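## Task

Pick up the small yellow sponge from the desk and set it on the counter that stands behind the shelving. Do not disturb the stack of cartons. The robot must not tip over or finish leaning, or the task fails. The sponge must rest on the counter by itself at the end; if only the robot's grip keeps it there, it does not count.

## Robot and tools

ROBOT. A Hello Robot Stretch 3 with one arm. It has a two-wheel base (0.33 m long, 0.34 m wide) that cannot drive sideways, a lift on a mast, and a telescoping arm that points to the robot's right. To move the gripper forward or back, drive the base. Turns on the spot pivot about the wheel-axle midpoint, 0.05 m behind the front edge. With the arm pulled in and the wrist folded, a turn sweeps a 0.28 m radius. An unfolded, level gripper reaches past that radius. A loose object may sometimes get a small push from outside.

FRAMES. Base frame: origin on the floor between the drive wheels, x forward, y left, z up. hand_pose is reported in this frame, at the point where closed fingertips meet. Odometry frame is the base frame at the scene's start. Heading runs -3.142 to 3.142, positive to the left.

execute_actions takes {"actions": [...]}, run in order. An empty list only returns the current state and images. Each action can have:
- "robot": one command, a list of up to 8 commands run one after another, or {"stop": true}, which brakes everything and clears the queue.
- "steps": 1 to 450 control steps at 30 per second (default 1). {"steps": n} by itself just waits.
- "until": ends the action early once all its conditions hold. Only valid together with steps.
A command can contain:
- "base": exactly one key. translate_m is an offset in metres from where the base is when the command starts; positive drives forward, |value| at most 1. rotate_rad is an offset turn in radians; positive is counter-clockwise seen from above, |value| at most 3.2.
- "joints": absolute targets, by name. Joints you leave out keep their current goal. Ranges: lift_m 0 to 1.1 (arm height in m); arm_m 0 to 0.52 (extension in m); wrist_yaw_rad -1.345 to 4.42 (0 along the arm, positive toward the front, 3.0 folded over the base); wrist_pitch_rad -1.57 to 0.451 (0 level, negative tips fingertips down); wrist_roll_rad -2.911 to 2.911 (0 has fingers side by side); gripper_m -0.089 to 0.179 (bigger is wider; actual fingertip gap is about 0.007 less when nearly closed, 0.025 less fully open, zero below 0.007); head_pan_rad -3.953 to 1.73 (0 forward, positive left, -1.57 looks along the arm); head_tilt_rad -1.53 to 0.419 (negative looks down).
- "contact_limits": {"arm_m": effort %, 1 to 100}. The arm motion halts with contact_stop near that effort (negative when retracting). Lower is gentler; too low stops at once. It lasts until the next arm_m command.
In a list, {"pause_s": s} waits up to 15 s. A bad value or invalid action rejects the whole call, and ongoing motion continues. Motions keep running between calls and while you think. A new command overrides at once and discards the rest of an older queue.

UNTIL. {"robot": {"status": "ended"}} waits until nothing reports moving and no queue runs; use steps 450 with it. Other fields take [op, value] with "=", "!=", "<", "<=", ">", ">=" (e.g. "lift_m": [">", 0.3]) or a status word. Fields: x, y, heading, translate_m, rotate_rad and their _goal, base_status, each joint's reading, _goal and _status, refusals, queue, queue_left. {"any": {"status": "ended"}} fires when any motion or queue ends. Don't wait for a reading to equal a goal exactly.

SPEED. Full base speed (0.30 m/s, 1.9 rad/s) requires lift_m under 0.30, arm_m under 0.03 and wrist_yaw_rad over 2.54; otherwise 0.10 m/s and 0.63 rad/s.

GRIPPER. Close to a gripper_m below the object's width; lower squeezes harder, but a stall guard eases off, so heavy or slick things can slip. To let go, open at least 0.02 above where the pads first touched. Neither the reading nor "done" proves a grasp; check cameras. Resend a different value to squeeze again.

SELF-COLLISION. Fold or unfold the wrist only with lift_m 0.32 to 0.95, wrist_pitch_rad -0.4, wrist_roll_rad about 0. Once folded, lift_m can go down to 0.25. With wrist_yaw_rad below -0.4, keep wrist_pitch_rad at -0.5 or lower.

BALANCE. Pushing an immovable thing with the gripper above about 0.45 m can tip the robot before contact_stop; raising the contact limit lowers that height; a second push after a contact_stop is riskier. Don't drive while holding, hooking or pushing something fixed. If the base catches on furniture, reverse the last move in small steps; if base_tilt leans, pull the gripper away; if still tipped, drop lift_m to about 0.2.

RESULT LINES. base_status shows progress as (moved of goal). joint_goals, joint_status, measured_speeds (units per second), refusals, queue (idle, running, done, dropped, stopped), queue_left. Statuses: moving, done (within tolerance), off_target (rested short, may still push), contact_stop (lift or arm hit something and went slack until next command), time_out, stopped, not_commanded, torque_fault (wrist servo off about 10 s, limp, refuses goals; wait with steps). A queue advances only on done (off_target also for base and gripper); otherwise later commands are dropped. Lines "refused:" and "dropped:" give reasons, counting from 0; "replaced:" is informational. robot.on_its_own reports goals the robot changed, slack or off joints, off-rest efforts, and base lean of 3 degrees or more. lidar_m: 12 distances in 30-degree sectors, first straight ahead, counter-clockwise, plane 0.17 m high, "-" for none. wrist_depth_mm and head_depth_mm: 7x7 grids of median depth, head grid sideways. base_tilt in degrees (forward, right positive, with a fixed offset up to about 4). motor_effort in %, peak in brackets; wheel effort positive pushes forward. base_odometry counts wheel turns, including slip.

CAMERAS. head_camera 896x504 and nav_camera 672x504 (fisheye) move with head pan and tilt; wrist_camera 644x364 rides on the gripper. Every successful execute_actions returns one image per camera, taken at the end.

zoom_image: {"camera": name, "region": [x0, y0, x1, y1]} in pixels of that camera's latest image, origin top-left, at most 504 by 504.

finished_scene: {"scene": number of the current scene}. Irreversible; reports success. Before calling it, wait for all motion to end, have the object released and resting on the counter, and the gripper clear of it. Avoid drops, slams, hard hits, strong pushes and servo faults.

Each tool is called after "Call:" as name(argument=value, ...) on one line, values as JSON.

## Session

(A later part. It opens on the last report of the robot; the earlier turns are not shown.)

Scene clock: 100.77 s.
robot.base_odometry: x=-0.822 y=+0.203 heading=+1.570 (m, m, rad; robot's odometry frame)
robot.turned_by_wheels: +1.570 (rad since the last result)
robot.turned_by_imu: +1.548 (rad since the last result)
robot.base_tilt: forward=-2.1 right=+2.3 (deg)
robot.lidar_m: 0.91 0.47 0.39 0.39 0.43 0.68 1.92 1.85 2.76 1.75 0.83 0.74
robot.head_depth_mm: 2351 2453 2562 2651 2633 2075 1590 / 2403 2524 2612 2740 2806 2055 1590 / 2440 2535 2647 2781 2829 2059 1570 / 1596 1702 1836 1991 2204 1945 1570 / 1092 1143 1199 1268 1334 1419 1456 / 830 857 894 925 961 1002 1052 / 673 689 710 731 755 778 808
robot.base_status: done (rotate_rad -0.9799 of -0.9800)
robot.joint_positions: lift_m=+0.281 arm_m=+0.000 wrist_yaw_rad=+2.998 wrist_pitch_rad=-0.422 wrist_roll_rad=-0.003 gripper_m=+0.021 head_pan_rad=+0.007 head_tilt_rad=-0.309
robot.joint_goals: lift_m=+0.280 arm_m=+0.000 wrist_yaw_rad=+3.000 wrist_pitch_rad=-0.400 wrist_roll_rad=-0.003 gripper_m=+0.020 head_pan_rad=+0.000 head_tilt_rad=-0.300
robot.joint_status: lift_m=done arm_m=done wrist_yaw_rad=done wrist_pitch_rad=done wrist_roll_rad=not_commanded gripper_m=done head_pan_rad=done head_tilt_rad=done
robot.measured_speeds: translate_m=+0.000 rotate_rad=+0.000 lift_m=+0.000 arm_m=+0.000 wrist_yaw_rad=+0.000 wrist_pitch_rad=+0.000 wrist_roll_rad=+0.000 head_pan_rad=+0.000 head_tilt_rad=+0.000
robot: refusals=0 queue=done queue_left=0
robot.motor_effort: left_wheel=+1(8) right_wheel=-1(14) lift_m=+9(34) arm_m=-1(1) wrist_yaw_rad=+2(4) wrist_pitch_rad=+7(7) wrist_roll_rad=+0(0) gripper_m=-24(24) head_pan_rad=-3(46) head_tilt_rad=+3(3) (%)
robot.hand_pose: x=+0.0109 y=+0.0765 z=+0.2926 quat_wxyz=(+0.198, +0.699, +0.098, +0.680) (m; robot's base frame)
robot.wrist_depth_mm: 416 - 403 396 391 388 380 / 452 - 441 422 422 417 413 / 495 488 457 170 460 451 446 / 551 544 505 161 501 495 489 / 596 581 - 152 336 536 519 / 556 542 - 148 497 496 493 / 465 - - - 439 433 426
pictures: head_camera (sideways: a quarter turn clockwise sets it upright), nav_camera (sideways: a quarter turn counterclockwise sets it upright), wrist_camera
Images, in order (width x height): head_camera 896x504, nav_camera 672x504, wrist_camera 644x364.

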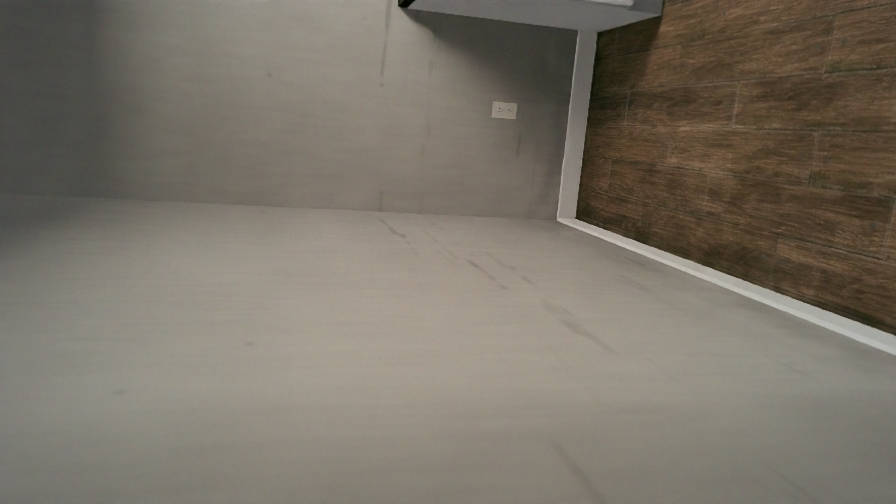

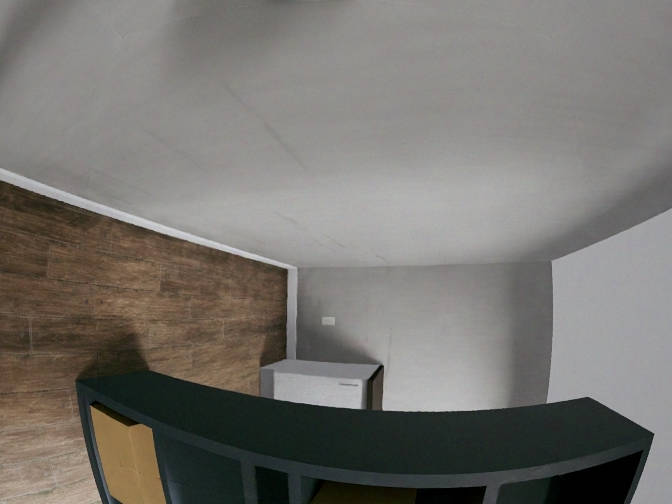

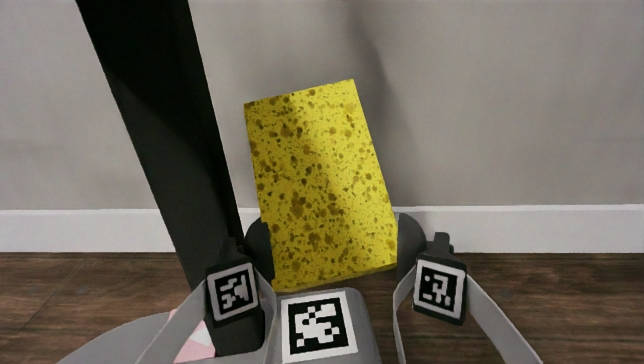

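Call:
execute_actions(actions=[{"robot":[{"base":{"rotate_rad":-0.2}},{"base":{"translate_m":0.7}},{"base":{"translate_m":0.7}}],"steps":450,"until":{"robot":{"status":"ended"}}}])

Scene clock: 112.00 s.
robot.base_odometry: x=-0.543 y=+1.575 heading=+1.370 (m, m, rad; robot's odometry frame)
robot.turned_by_wheels: -0.200 (rad since the last result)
robot.turned_by_imu: -0.203 (rad since the last result)
robot.base_tilt: forward=-2.1 right=+2.3 (deg)
robot.lidar_m: 1.42 0.60 0.43 0.41 0.43 0.58 1.51 0.42 0.40 1.00 1.21 0.94
robot.head_depth_mm: 1228 1282 1339 1394 1238 1225 1201 / 1227 1276 1336 1401 1484 1551 1532 / 1221 1280 1343 1406 1480 1563 1578 / 1230 1276 1349 1396 1477 1559 1572 / 1225 1284 1337 1411 1491 1570 1551 / 1231 1274 1345 1399 1476 1565 1552 / 1185 1207 1227 1253 1270 1306 1322
robot.base_status: done (translate_m +0.7000 of +0.7000)
robot.joint_positions: lift_m=+0.281 arm_m=+0.000 wrist_yaw_rad=+2.998 wrist_pitch_rad=-0.422 wrist_roll_rad=-0.003 gripper_m=+0.021 head_pan_rad=+0.007 head_tilt_rad=-0.309
robot.joint_goals: lift_m=+0.280 arm_m=+0.000 wrist_yaw_rad=+3.000 wrist_pitch_rad=-0.400 wrist_roll_rad=-0.003 gripper_m=+0.020 head_pan_rad=+0.000 head_tilt_rad=-0.300
robot.joint_status: lift_m=done arm_m=done wrist_yaw_rad=done wrist_pitch_rad=done wrist_roll_rad=not_commanded gripper_m=done head_pan_rad=done head_tilt_rad=done
robot.measured_speeds: translate_m=+0.000 rotate_rad=+0.000 lift_m=+0.000 arm_m=+0.000 wrist_yaw_rad=+0.000 wrist_pitch_rad=+0.000 wrist_roll_rad=+0.000 head_pan_rad=+0.000 head_tilt_rad=+0.000
robot: refusals=0 queue=done queue_left=0
robot.motor_effort: left_wheel=+1(8) right_wheel=-2(10) lift_m=+9(9) arm_m=-2(2) wrist_yaw_rad=+1(2) wrist_pitch_rad=+7(7) wrist_roll_rad=+0(0) gripper_m=-23(24) head_pan_rad=-4(3) head_tilt_rad=+3(3) (%)
robot.hand_pose: x=+0.0109 y=+0.0765 z=+0.2926 quat_wxyz=(+0.198, +0.699, +0.098, +0.680) (m; robot's base frame)
robot.wrist_depth_mm: 387 - 409 425 442 457 487 / 410 - 441 452 481 504 524 / 441 461 468 171 525 548 585 / 487 499 504 161 578 600 624 / 522 534 - 153 370 595 585 / 536 537 - 148 494 500 491 / 472 - - - 442 428 424
pictures: head_camera (sideways: a quarter turn clockwise sets it upright), nav_camera (sideways: a quarter turn counterclockwise sets it upright), wrist_camera
Images, in order (width x height): head_camera 896x504, nav_camera 672x504, wrist_camera 644x364.

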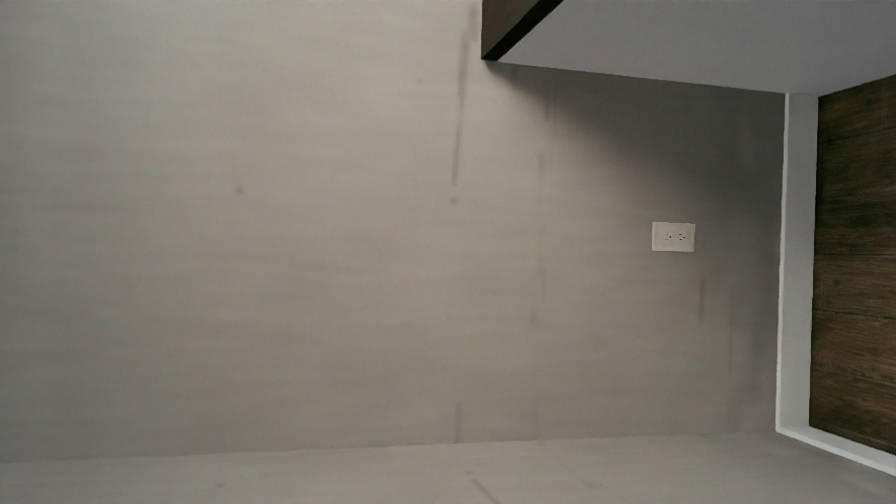

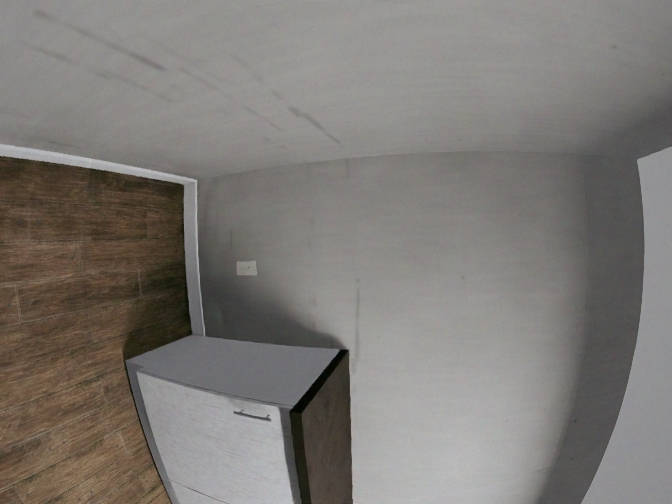

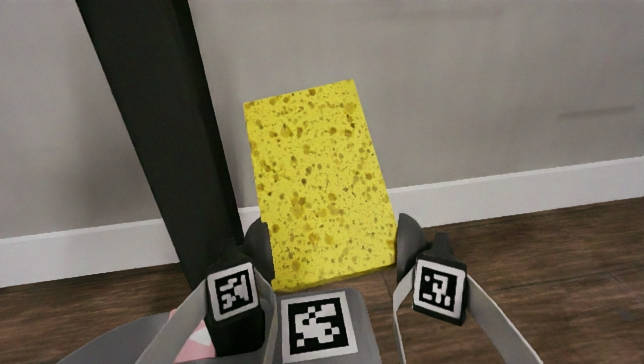

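Call:
execute_actions(actions=[{"robot":[{"base":{"translate_m":0.5}},{"joints":{"lift_m":0.94,"head_pan_rad":-1.57,"head_tilt_rad":-0.7}},{"joints":{"wrist_yaw_rad":0}},{"joints":{"lift_m":1.05}},{"base":{"translate_m":0.55}},{"joints":{"arm_m":0.35}}],"steps":450,"until":{"robot":{"status":"ended"}}},{"steps":300,"until":{"robot":{"status":"ended"}}}])

Scene clock: 140.63 s.
robot.base_odometry: x=-0.334 y=+2.604 heading=+1.370 (m, m, rad; robot's odometry frame)
robot.turned_by_wheels: +0.000 (rad since the last result)
robot.turned_by_imu: -0.007 (rad since the last result)
robot.base_tilt: forward=-2.1 right=+2.3 (deg)
robot.lidar_m: 0.37 0.39 0.46 0.44 0.45 0.61 1.35 1.36 0.44 0.42 0.43 0.39
robot.head_depth_mm: 2669 3118 3013 677 549 1311 1194 / - 3162 901 648 552 645 840 / 2683 - 850 646 551 648 815 / 2769 1444 887 643 553 649 817 / 2677 1424 888 639 555 650 819 / 1580 1329 879 640 553 650 821 / 1070 1075 874 636 550 652 820
robot.base_status: done (translate_m +0.5500 of +0.5500)
robot.joint_positions: lift_m=+1.049 arm_m=+0.350 wrist_yaw_rad=+0.002 wrist_pitch_rad=-0.422 wrist_roll_rad=-0.003 gripper_m=+0.021 head_pan_rad=-1.563 head_tilt_rad=-0.692
robot.joint_goals: lift_m=+1.050 arm_m=+0.350 wrist_yaw_rad=+0.000 wrist_pitch_rad=-0.400 wrist_roll_rad=-0.003 gripper_m=+0.020 head_pan_rad=-1.570 head_tilt_rad=-0.700
robot.joint_status: lift_m=done arm_m=done wrist_yaw_rad=done wrist_pitch_rad=done wrist_roll_rad=not_commanded gripper_m=done head_pan_rad=done head_tilt_rad=done
robot.measured_speeds: translate_m=+0.000 rotate_rad=+0.000 lift_m=+0.000 arm_m=+0.000 wrist_yaw_rad=+0.000 wrist_pitch_rad=+0.000 wrist_roll_rad=+0.000 head_pan_rad=+0.000 head_tilt_rad=+0.000
robot: refusals=0 queue=done queue_left=0
robot.motor_effort: left_wheel=+0(7) right_wheel=-2(9) lift_m=+34(36) arm_m=+2(4) wrist_yaw_rad=-1(4) wrist_pitch_rad=+7(6) wrist_roll_rad=+0(0) gripper_m=-24(24) head_pan_rad=-3(46) head_tilt_rad=-2(21) (%)
robot.hand_pose: x=-0.0211 y=-0.7187 z=+1.0611 quat_wxyz=(+0.693, +0.149, -0.690, -0.147) (m; robot's base frame)
robot.wrist_depth_mm: 502 738 - - - - - / 504 736 - - - - - / 497 671 663 170 697 - - / 493 538 496 161 490 - - / 436 422 417 153 266 - - / 360 350 - 314 325 335 - / 307 301 294 291 285 282 -
pictures: head_camera (sideways: a quarter turn clockwise sets it upright), nav_camera (sideways: a quarter turn counterclockwise sets it upright), wrist_camera
Images, in order (width x height): head_camera 896x504, nav_camera 672x504, wrist_camera 644x364.

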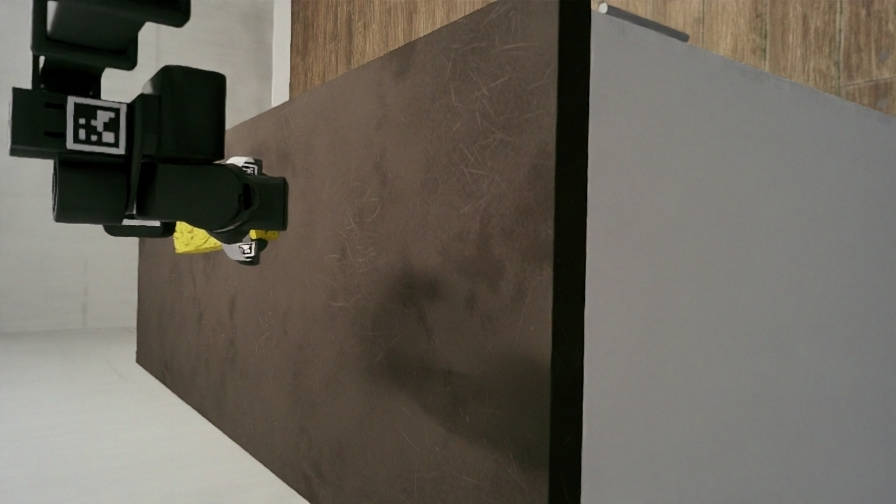

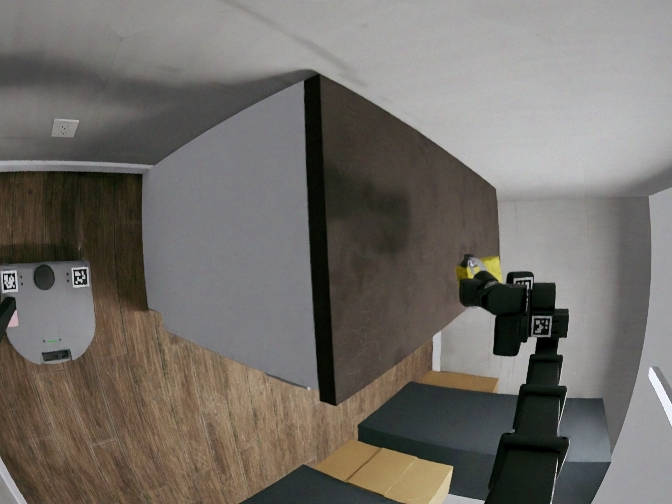

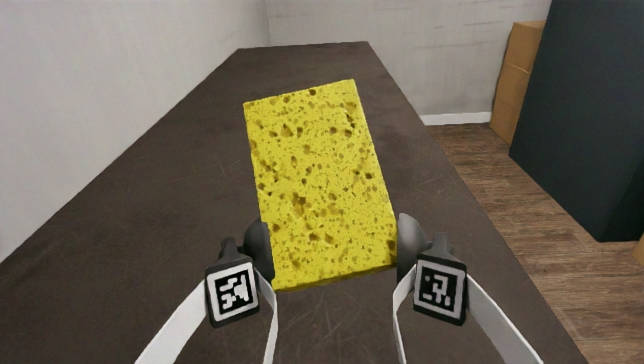

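Call:
execute_actions(actions=[{"robot":[{"joints":{"lift_m":0.95}},{"joints":{"gripper_m":0.12}},{"joints":{"lift_m":1.08}},{"joints":{"arm_m":0}}],"steps":450,"until":{"robot":{"status":"ended"}}}])

Scene clock: 151.97 s.
robot.base_odometry: x=-0.334 y=+2.604 heading=+1.370 (m, m, rad; robot's odometry frame)
robot.turned_by_wheels: +0.000 (rad since the last result)
robot.turned_by_imu: -0.001 (rad since the last result)
robot.base_tilt: forward=-2.0 right=+2.3 (deg)
robot.lidar_m: 0.37 0.39 0.46 0.44 0.45 0.61 1.35 1.36 0.44 0.42 0.43 0.39
robot.head_depth_mm: - - - - - 1342 1194 / - - - - - - 844 / - - - - - 687 814 / 2790 1594 823 619 553 650 817 / 2668 1439 890 616 553 652 818 / 1569 1343 881 638 553 653 818 / 1065 1078 879 637 550 655 823
robot.base_status: done (translate_m +0.5500 of +0.5500)
robot.joint_positions: lift_m=+1.079 arm_m=+0.000 wrist_yaw_rad=+0.002 wrist_pitch_rad=-0.420 wrist_roll_rad=-0.003 gripper_m=+0.120 head_pan_rad=-1.563 head_tilt_rad=-0.692
robot.joint_goals: lift_m=+1.080 arm_m=+0.000 wrist_yaw_rad=+0.000 wrist_pitch_rad=-0.400 wrist_roll_rad=-0.003 gripper_m=+0.120 head_pan_rad=-1.570 head_tilt_rad=-0.700
robot.joint_status: lift_m=done arm_m=done wrist_yaw_rad=done wrist_pitch_rad=done wrist_roll_rad=not_commanded gripper_m=done head_pan_rad=done head_tilt_rad=done
robot.measured_speeds: translate_m=+0.000 rotate_rad=+0.000 lift_m=+0.000 arm_m=+0.000 wrist_yaw_rad=+0.000 wrist_pitch_rad=+0.000 wrist_roll_rad=+0.000 head_pan_rad=+0.000 head_tilt_rad=+0.000
robot: refusals=0 queue=done queue_left=0
robot.motor_effort: left_wheel=+1(1) right_wheel=-2(2) lift_m=+34(36) arm_m=-2(2) wrist_yaw_rad=-2(2) wrist_pitch_rad=+6(6) wrist_roll_rad=+0(0) gripper_m=-1(96) head_pan_rad=-3(3) head_tilt_rad=-3(2) (%)
robot.hand_pose: x=-0.0211 y=-0.3693 z=+1.0914 quat_wxyz=(+0.693, +0.149, -0.690, -0.147) (m; robot's base frame)
robot.wrist_depth_mm: 498 726 - - - - - / 492 712 - - - - - / 486 706 786 777 801 - - / 482 586 592 567 554 - - / 472 476 464 454 446 - - / 400 407 382 379 373 - - / 339 324 326 324 321 313 -
pictures: head_camera (sideways: a quarter turn clockwise sets it upright), nav_camera (sideways: a quarter turn counterclockwise sets it upright), wrist_camera
Images, in order (width x height): head_camera 896x504, nav_camera 672x504, wrist_camera 644x364.

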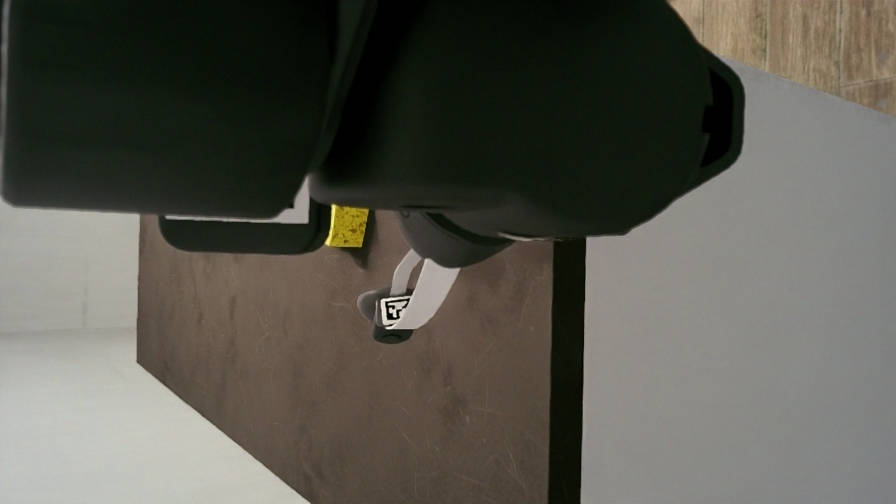

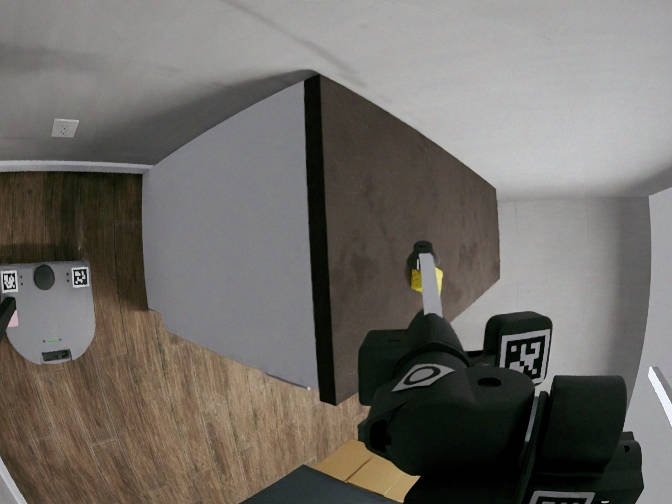

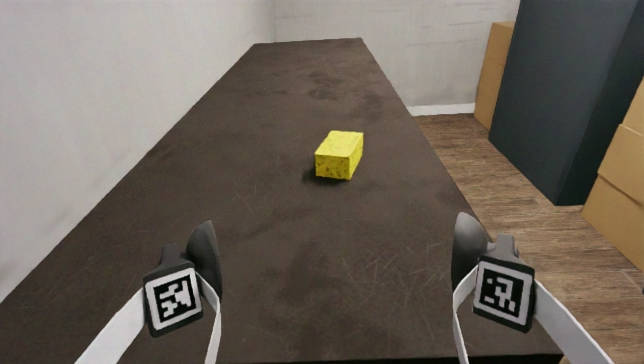

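Call:
finished_scene(scene=1)

The scene is finished: the task was done.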